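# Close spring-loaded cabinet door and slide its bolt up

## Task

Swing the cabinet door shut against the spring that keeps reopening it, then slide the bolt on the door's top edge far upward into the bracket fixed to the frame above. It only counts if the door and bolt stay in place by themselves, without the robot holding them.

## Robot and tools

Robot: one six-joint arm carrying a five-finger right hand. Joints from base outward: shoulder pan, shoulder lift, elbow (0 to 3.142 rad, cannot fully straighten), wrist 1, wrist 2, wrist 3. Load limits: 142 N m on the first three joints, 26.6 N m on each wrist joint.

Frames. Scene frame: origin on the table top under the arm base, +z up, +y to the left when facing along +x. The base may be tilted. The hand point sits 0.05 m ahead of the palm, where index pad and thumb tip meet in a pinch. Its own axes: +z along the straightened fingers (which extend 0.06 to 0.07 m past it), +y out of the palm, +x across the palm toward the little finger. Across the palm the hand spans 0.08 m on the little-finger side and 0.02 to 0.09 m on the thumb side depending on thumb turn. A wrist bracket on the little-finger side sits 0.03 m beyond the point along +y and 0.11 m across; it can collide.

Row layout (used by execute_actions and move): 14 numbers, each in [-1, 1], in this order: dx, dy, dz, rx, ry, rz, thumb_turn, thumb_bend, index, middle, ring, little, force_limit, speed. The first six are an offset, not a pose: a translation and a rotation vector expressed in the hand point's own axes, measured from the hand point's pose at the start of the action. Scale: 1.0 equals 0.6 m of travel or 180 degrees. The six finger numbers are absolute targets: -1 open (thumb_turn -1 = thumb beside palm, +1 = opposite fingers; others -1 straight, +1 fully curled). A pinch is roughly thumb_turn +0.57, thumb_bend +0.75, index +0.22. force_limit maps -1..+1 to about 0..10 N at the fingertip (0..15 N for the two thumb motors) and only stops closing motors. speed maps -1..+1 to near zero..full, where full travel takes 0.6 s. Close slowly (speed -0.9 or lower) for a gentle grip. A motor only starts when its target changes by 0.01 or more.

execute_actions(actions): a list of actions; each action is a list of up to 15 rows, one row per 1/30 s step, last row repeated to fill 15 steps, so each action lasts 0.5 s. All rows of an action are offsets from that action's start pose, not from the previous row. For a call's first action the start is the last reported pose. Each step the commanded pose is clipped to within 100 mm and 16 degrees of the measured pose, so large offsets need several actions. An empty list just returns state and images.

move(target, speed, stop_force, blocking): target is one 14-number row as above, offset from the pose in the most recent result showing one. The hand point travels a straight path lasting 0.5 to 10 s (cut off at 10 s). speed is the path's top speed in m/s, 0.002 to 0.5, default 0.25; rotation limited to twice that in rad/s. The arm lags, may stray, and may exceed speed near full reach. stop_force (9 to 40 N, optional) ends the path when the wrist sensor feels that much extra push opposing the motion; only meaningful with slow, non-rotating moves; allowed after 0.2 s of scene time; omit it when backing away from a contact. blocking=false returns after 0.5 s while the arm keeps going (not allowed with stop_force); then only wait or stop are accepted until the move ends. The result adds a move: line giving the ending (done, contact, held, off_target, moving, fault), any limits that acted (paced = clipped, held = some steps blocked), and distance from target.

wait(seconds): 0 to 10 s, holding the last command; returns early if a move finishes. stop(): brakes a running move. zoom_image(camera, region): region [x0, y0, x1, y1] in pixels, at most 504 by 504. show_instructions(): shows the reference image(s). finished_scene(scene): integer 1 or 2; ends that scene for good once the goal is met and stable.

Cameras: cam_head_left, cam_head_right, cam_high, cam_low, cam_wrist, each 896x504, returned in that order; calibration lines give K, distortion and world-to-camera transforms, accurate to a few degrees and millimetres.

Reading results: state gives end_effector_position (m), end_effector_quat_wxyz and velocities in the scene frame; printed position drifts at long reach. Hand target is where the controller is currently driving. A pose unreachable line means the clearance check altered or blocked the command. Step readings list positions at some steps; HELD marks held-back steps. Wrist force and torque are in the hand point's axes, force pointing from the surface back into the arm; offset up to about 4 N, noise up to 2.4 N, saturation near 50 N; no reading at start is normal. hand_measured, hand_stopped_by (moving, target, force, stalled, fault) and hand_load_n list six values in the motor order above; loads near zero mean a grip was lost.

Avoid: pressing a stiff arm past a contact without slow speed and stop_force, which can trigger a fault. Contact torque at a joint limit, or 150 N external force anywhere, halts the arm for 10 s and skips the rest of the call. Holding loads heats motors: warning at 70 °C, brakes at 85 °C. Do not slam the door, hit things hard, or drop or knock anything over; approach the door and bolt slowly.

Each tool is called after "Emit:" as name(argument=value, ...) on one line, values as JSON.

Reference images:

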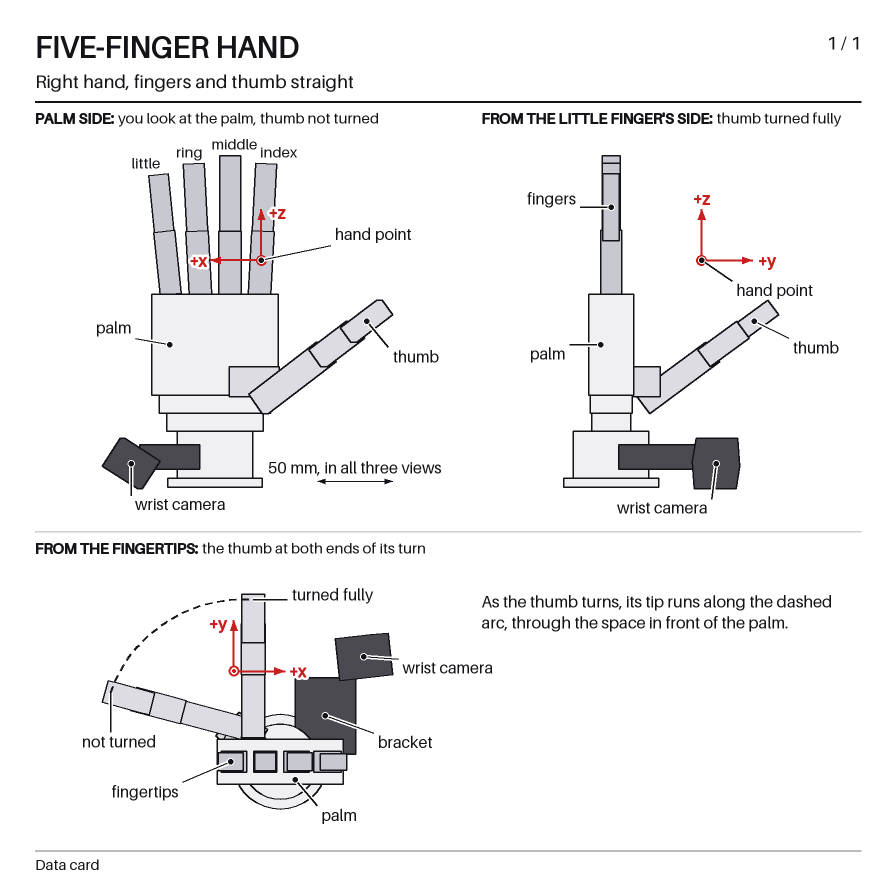

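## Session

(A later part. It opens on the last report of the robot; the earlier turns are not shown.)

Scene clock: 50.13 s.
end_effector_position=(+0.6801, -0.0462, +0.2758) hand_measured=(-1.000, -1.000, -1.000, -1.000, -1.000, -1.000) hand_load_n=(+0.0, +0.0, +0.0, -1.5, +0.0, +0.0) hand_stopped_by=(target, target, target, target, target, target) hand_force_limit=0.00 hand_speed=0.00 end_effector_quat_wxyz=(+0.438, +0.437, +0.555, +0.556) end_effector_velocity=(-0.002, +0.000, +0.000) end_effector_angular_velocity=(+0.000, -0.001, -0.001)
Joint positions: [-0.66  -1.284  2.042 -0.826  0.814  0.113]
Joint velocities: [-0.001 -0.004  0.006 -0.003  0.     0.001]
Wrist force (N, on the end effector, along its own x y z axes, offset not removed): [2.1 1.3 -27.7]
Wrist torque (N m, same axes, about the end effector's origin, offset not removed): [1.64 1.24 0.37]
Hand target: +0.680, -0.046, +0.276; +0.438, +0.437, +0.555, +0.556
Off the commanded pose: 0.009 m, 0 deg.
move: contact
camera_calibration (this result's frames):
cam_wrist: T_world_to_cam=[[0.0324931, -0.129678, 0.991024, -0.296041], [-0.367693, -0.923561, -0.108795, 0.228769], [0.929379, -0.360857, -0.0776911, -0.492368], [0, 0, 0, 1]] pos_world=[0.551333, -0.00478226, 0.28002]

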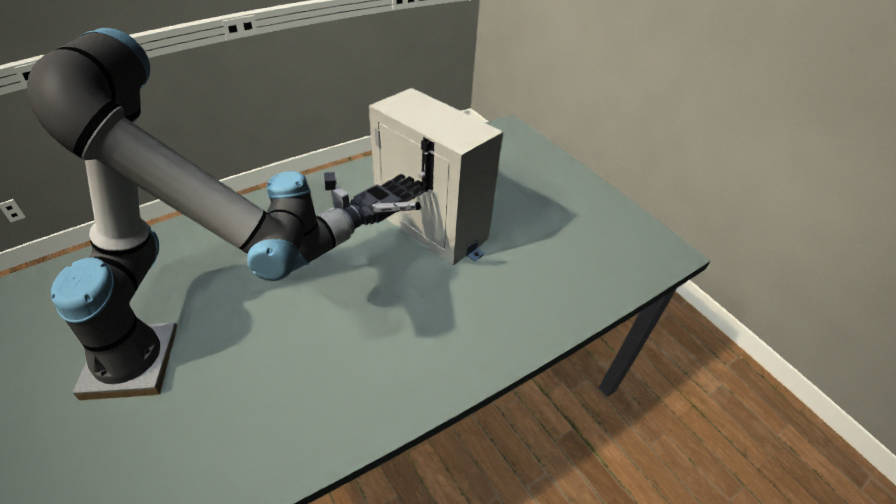

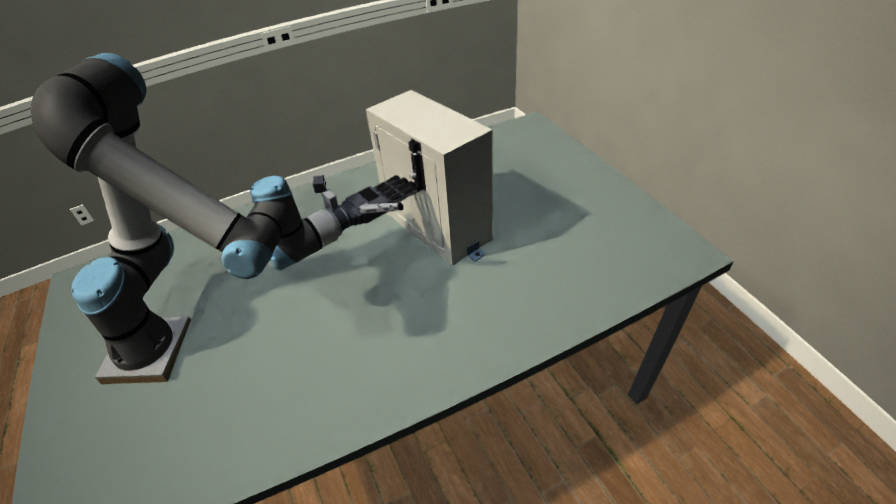

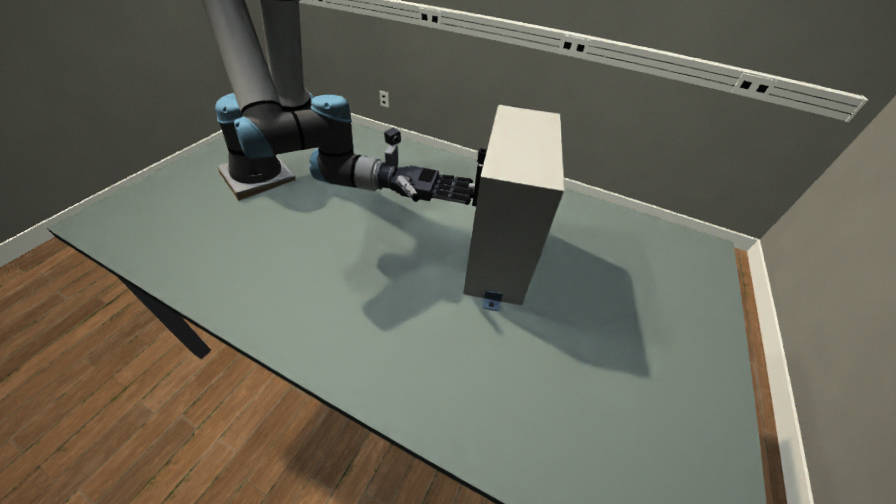

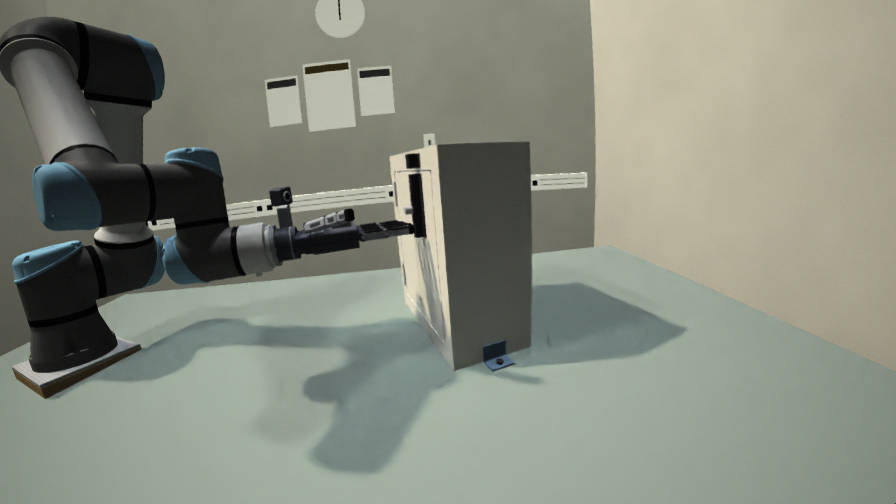

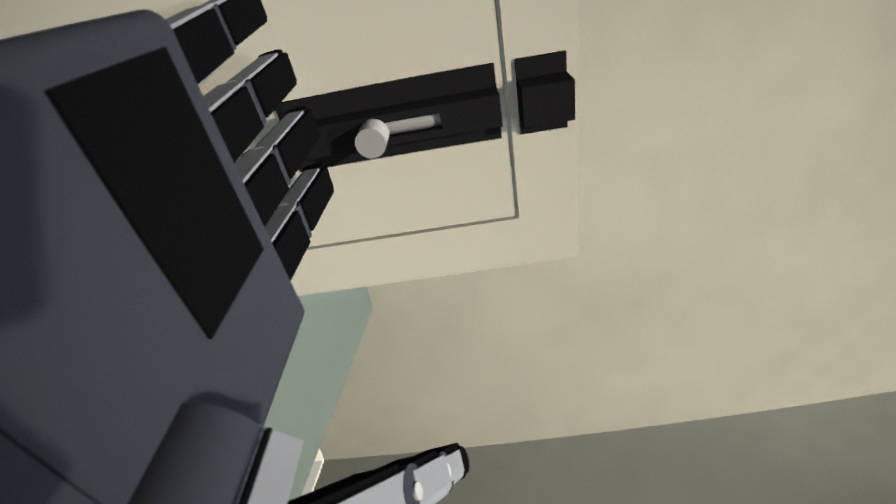

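Emit:
move(target=[0,0.06,-0.001,0,0,0,-1,-1,-1,-1,-1,-1,0,0], speed=0.015, stop_force=25)

Scene clock: 54.40 s.
end_effector_position=(+0.6795, -0.0463, +0.3116) hand_measured=(-1.000, -1.000, -1.000, -1.000, -1.000, -1.000) hand_load_n=(+0.0, +0.0, +0.0, +1.5, +0.0, +0.0) hand_stopped_by=(target, target, target, target, target, target) hand_force_limit=0.00 hand_speed=0.00 end_effector_quat_wxyz=(+0.438, +0.437, +0.555, +0.556) end_effector_velocity=(-0.000, +0.000, +0.001) end_effector_angular_velocity=(+0.001, +0.002, +0.001)
Joint positions: [-0.668 -1.348  2.008 -0.73   0.806  0.113]
Joint velocities: [-0.    -0.002 -0.001  0.005 -0.001  0.001]
Wrist force (N, on the end effector, along its own x y z axes, offset not removed): [2.2 -8.8 -19.5]
Wrist torque (N m, same axes, about the end effector's origin, offset not removed): [2.24 0.59 0.30]
Hand target: +0.679, -0.046, +0.312; +0.438, +0.437, +0.555, +0.556
Off the commanded pose: 0.000 m, 0 deg.
move: done
camera_calibration (this result's frames):
cam_wrist: T_world_to_cam=[[0.0325144, -0.129688, 0.991022, -0.331624], [-0.367686, -0.923564, -0.108797, 0.232271], [0.929381, -0.360847, -0.0777137, -0.489076], [0, 0, 0, 1]] pos_world=[0.550724, -0.0049729, 0.315909]

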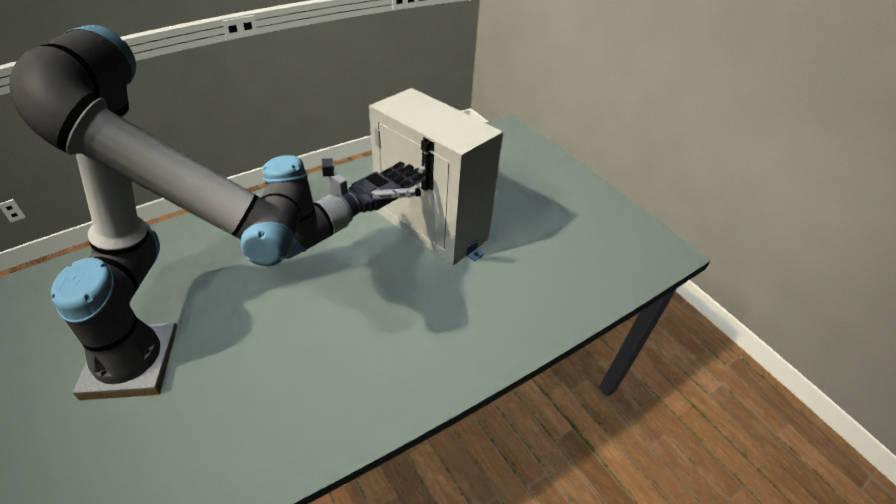

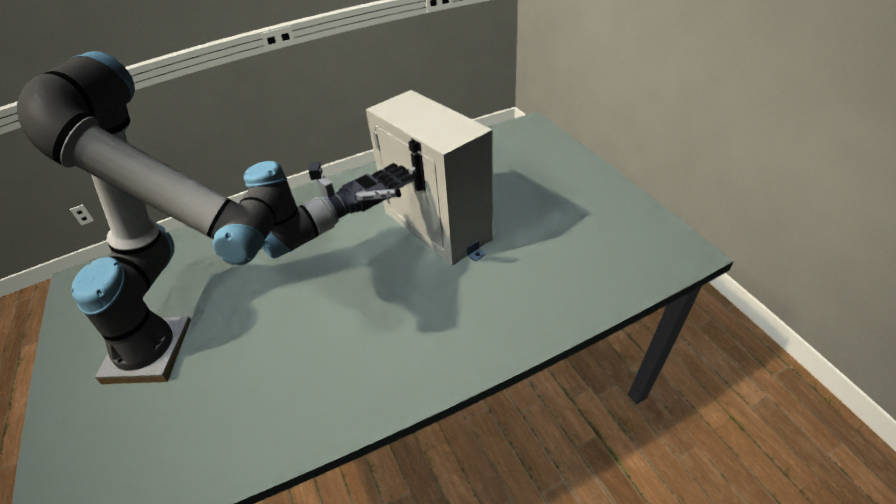

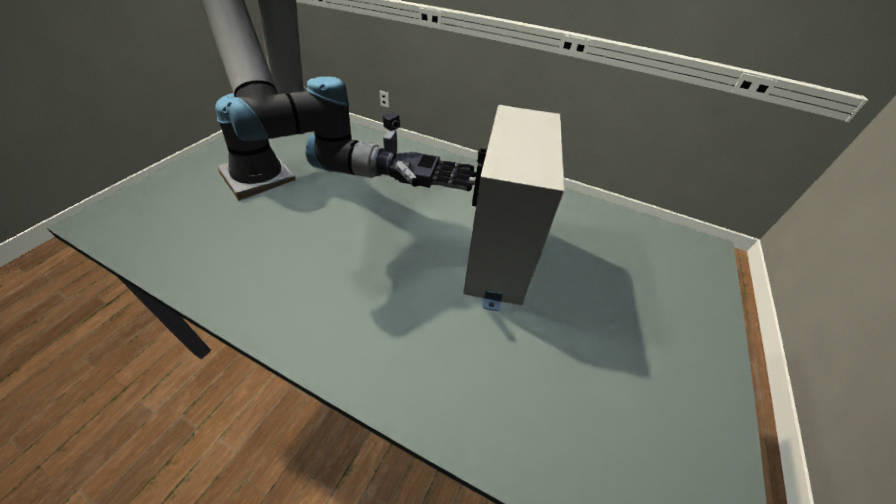

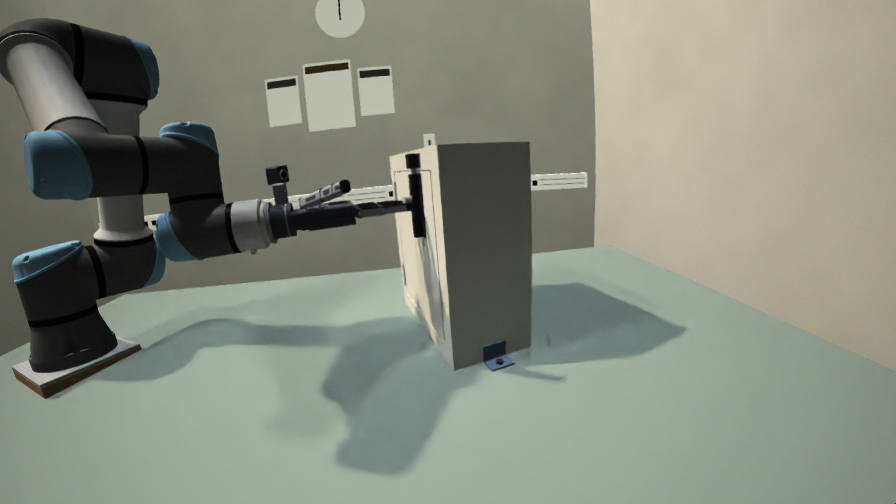

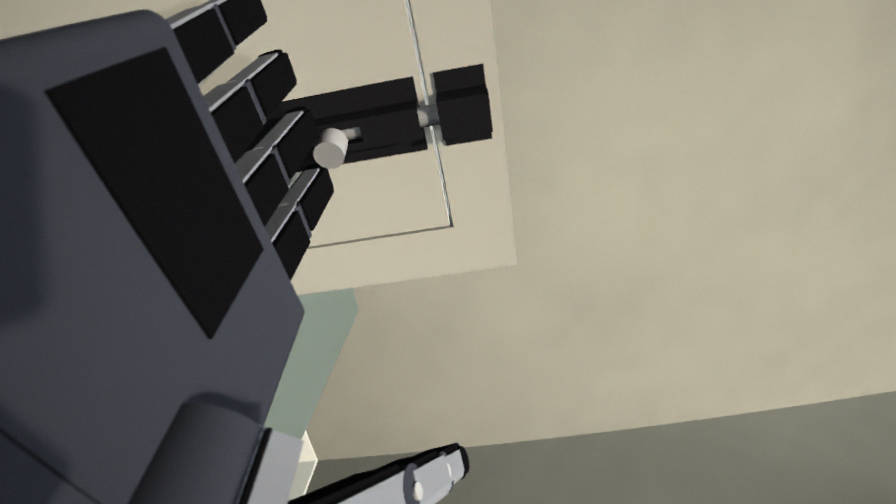

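Emit:
move(target=[0,0.022,0,0,0,0,-1,-1,-1,-1,-1,-1,0,0], speed=0.008, stop_force=15)

Emit:
move(target=[0,-0.01,-0.05,0,0,0,-1,-1,-1,-1,-1,-1,0,0], speed=0.06)

Scene clock: 57.87 s.
end_effector_position=(+0.6794, -0.0463, +0.3238) hand_measured=(-1.000, -1.000, -1.000, -1.000, -1.000, -1.000) hand_load_n=(+0.0, +0.0, +1.0, +2.5, +0.0, +0.0) hand_stopped_by=(target, target, target, target, target, target) hand_force_limit=0.00 hand_speed=0.00 end_effector_quat_wxyz=(+0.438, +0.437, +0.555, +0.556) end_effector_velocity=(+0.000, -0.000, -0.002) end_effector_angular_velocity=(-0.001, -0.001, +0.000)
Joint positions: [-0.671 -1.367  1.994 -0.697  0.804  0.114]
Joint velocities: [ 0.     0.004  0.001 -0.007 -0.    -0.   ]
Wrist force (N, on the end effector, along its own x y z axes, offset not removed): [9.4 -28.4 -21.1]
Wrist torque (N m, same axes, about the end effector's origin, offset not removed): [2.43 0.91 0.42]
Hand target: +0.679, -0.046, +0.323; +0.438, +0.437, +0.555, +0.556
Off the commanded pose: 0.001 m, 0 deg.
move: contact
camera_calibration (this result's frames):
cam_wrist: T_world_to_cam=[[0.0324009, -0.129605, 0.991036, -0.343571], [-0.367471, -0.923652, -0.108779, 0.233455], [0.929471, -0.360652, -0.0775534, -0.488199], [0, 0, 0, 1]] pos_world=[0.550686, -0.00496782, 0.328024]

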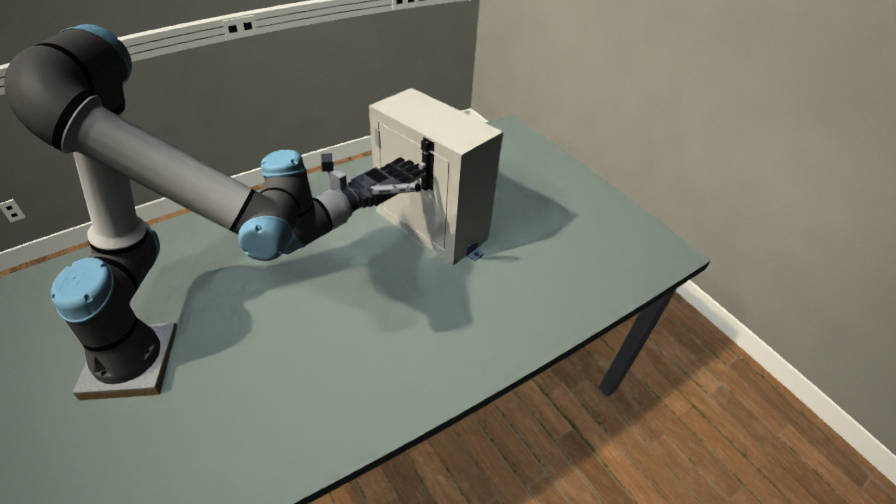

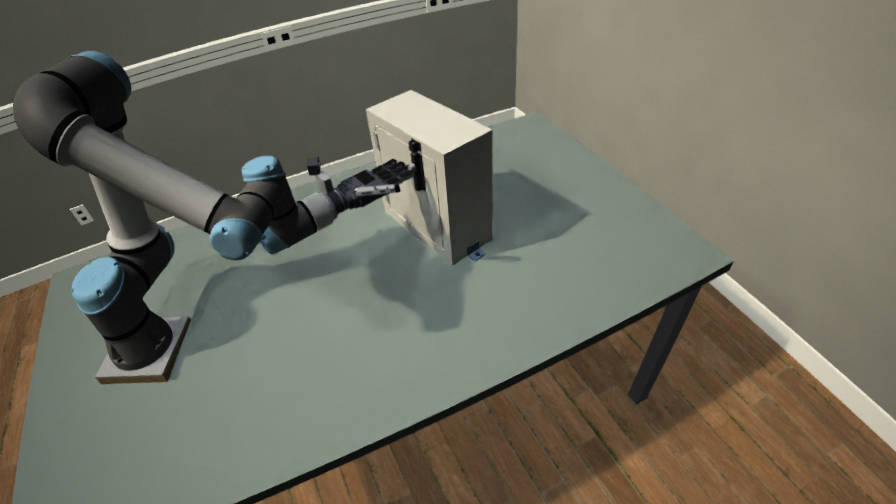

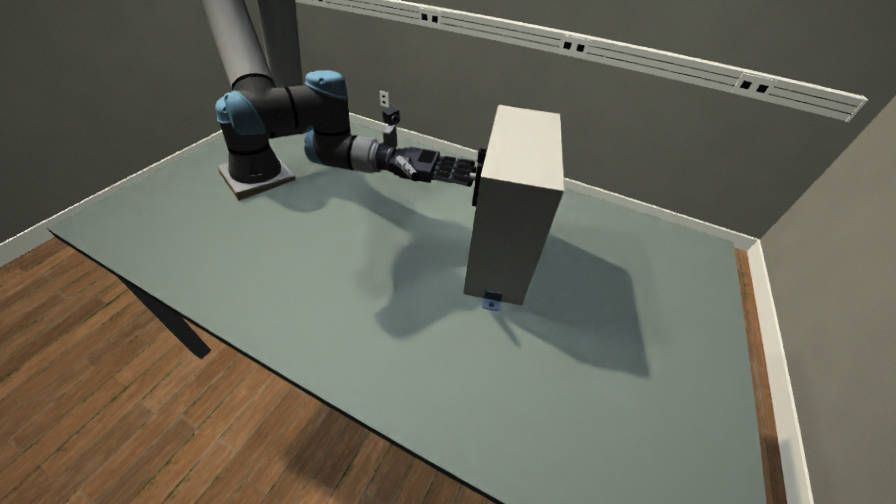

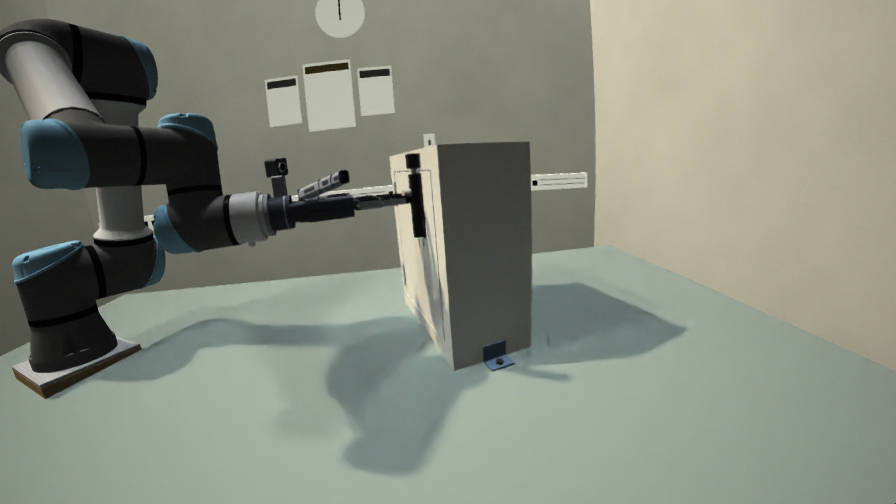

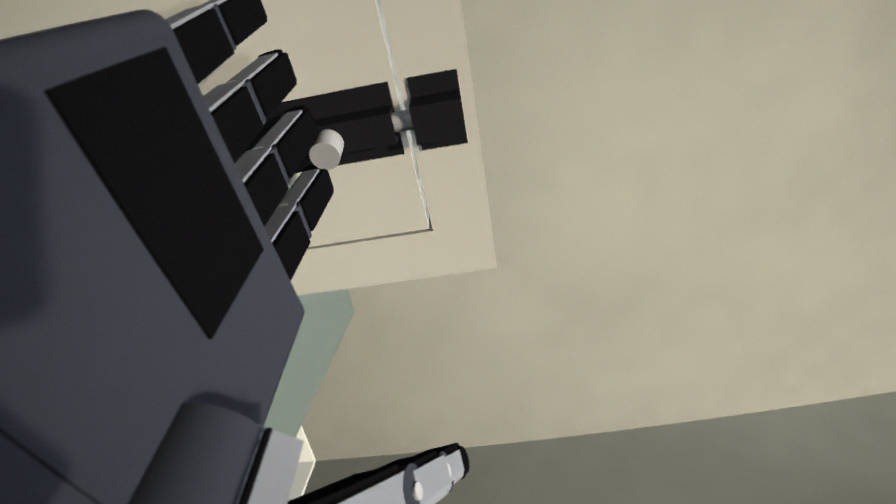

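Scene clock: 58.77 s.
end_effector_position=(+0.6504, -0.0534, +0.3177) hand_measured=(-1.000, -1.000, -1.000, -1.000, -1.000, -1.000) hand_load_n=(+0.0, +0.0, +0.0, +0.0, +0.0, +0.0) hand_stopped_by=(target, target, target, target, target, target) hand_force_limit=0.00 hand_speed=0.00 end_effector_quat_wxyz=(+0.438, +0.437, +0.555, +0.556) end_effector_velocity=(-0.001, -0.000, -0.001) end_effector_angular_velocity=(+0.001, +0.001, -0.000)
Joint positions: [-0.724 -1.415  2.077 -0.736  0.751  0.119]
Joint velocities: [-0.002 -0.002  0.004 -0.001 -0.002  0.001]
Wrist force (N, on the end effector, along its own x y z axes, offset not removed): [-2.5 -4.5 1.3]
Wrist torque (N m, same axes, about the end effector's origin, offset not removed): [-0.73 0.25 0.05]
Hand target: +0.650, -0.053, +0.318; +0.438, +0.437, +0.555, +0.556
Off the commanded pose: 0.000 m, 0 deg.
move: done
camera_calibration (this result's frames):
cam_wrist: T_world_to_cam=[[0.0324813, -0.129448, 0.991054, -0.337612], [-0.367498, -0.923662, -0.108601, 0.215533], [0.929457, -0.360683, -0.0775735, -0.464197], [0, 0, 0, 1]] pos_world=[0.521625, -0.0120514, 0.32199]

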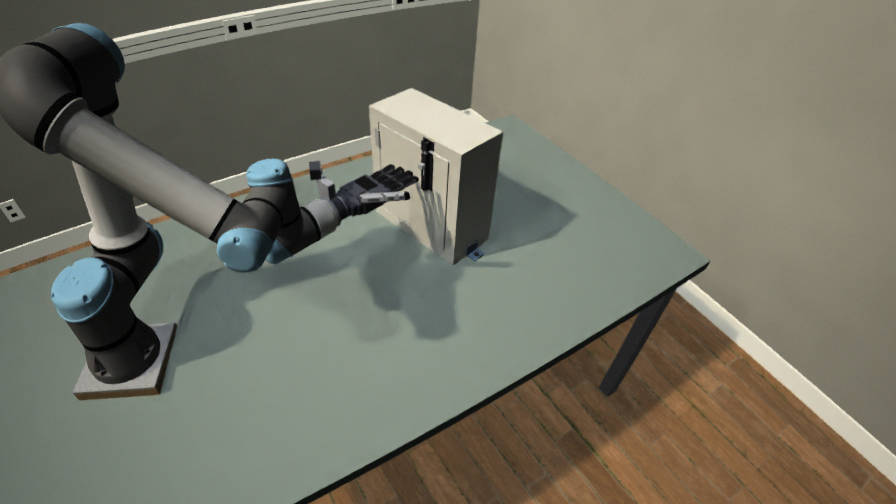

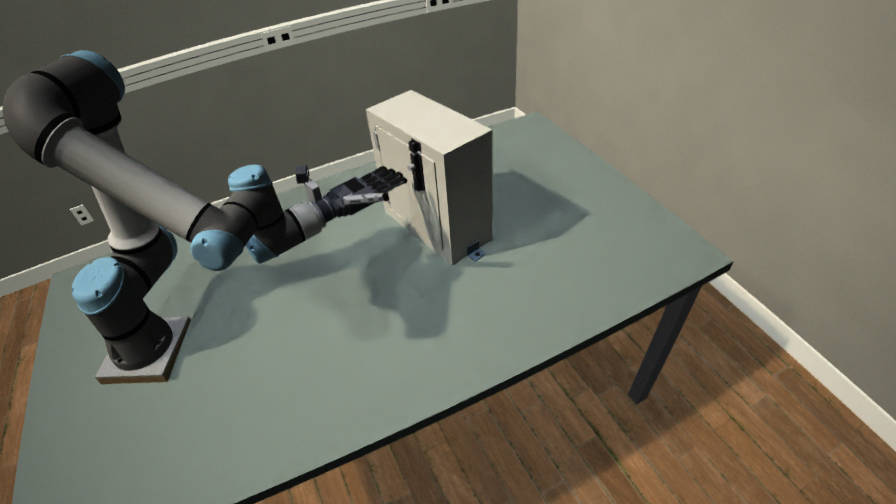

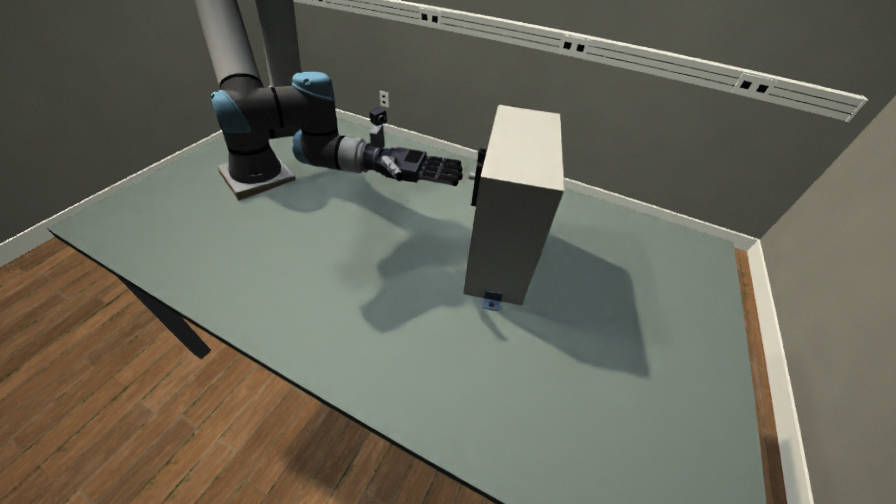

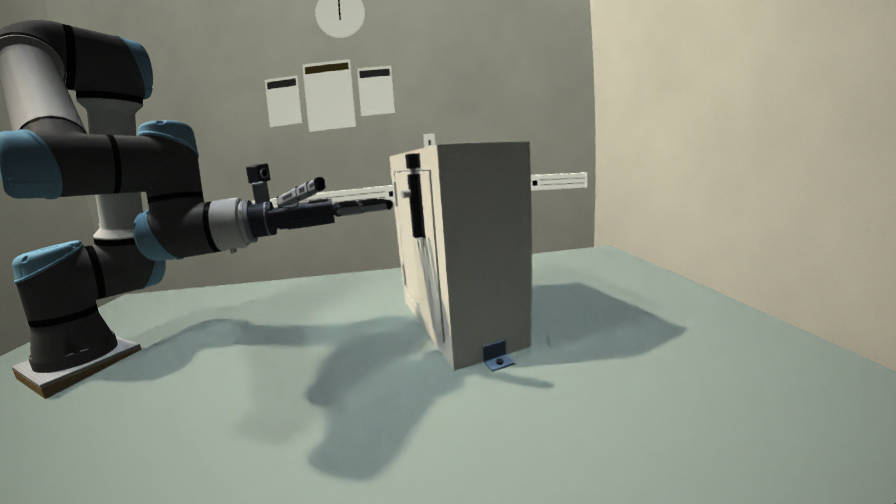

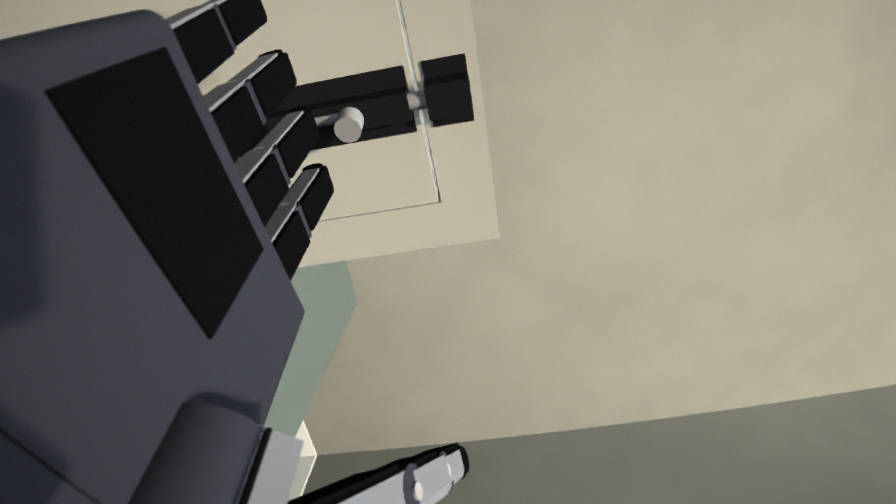

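Emit:
finished_scene(scene=1)

The scene is finished: the task was done.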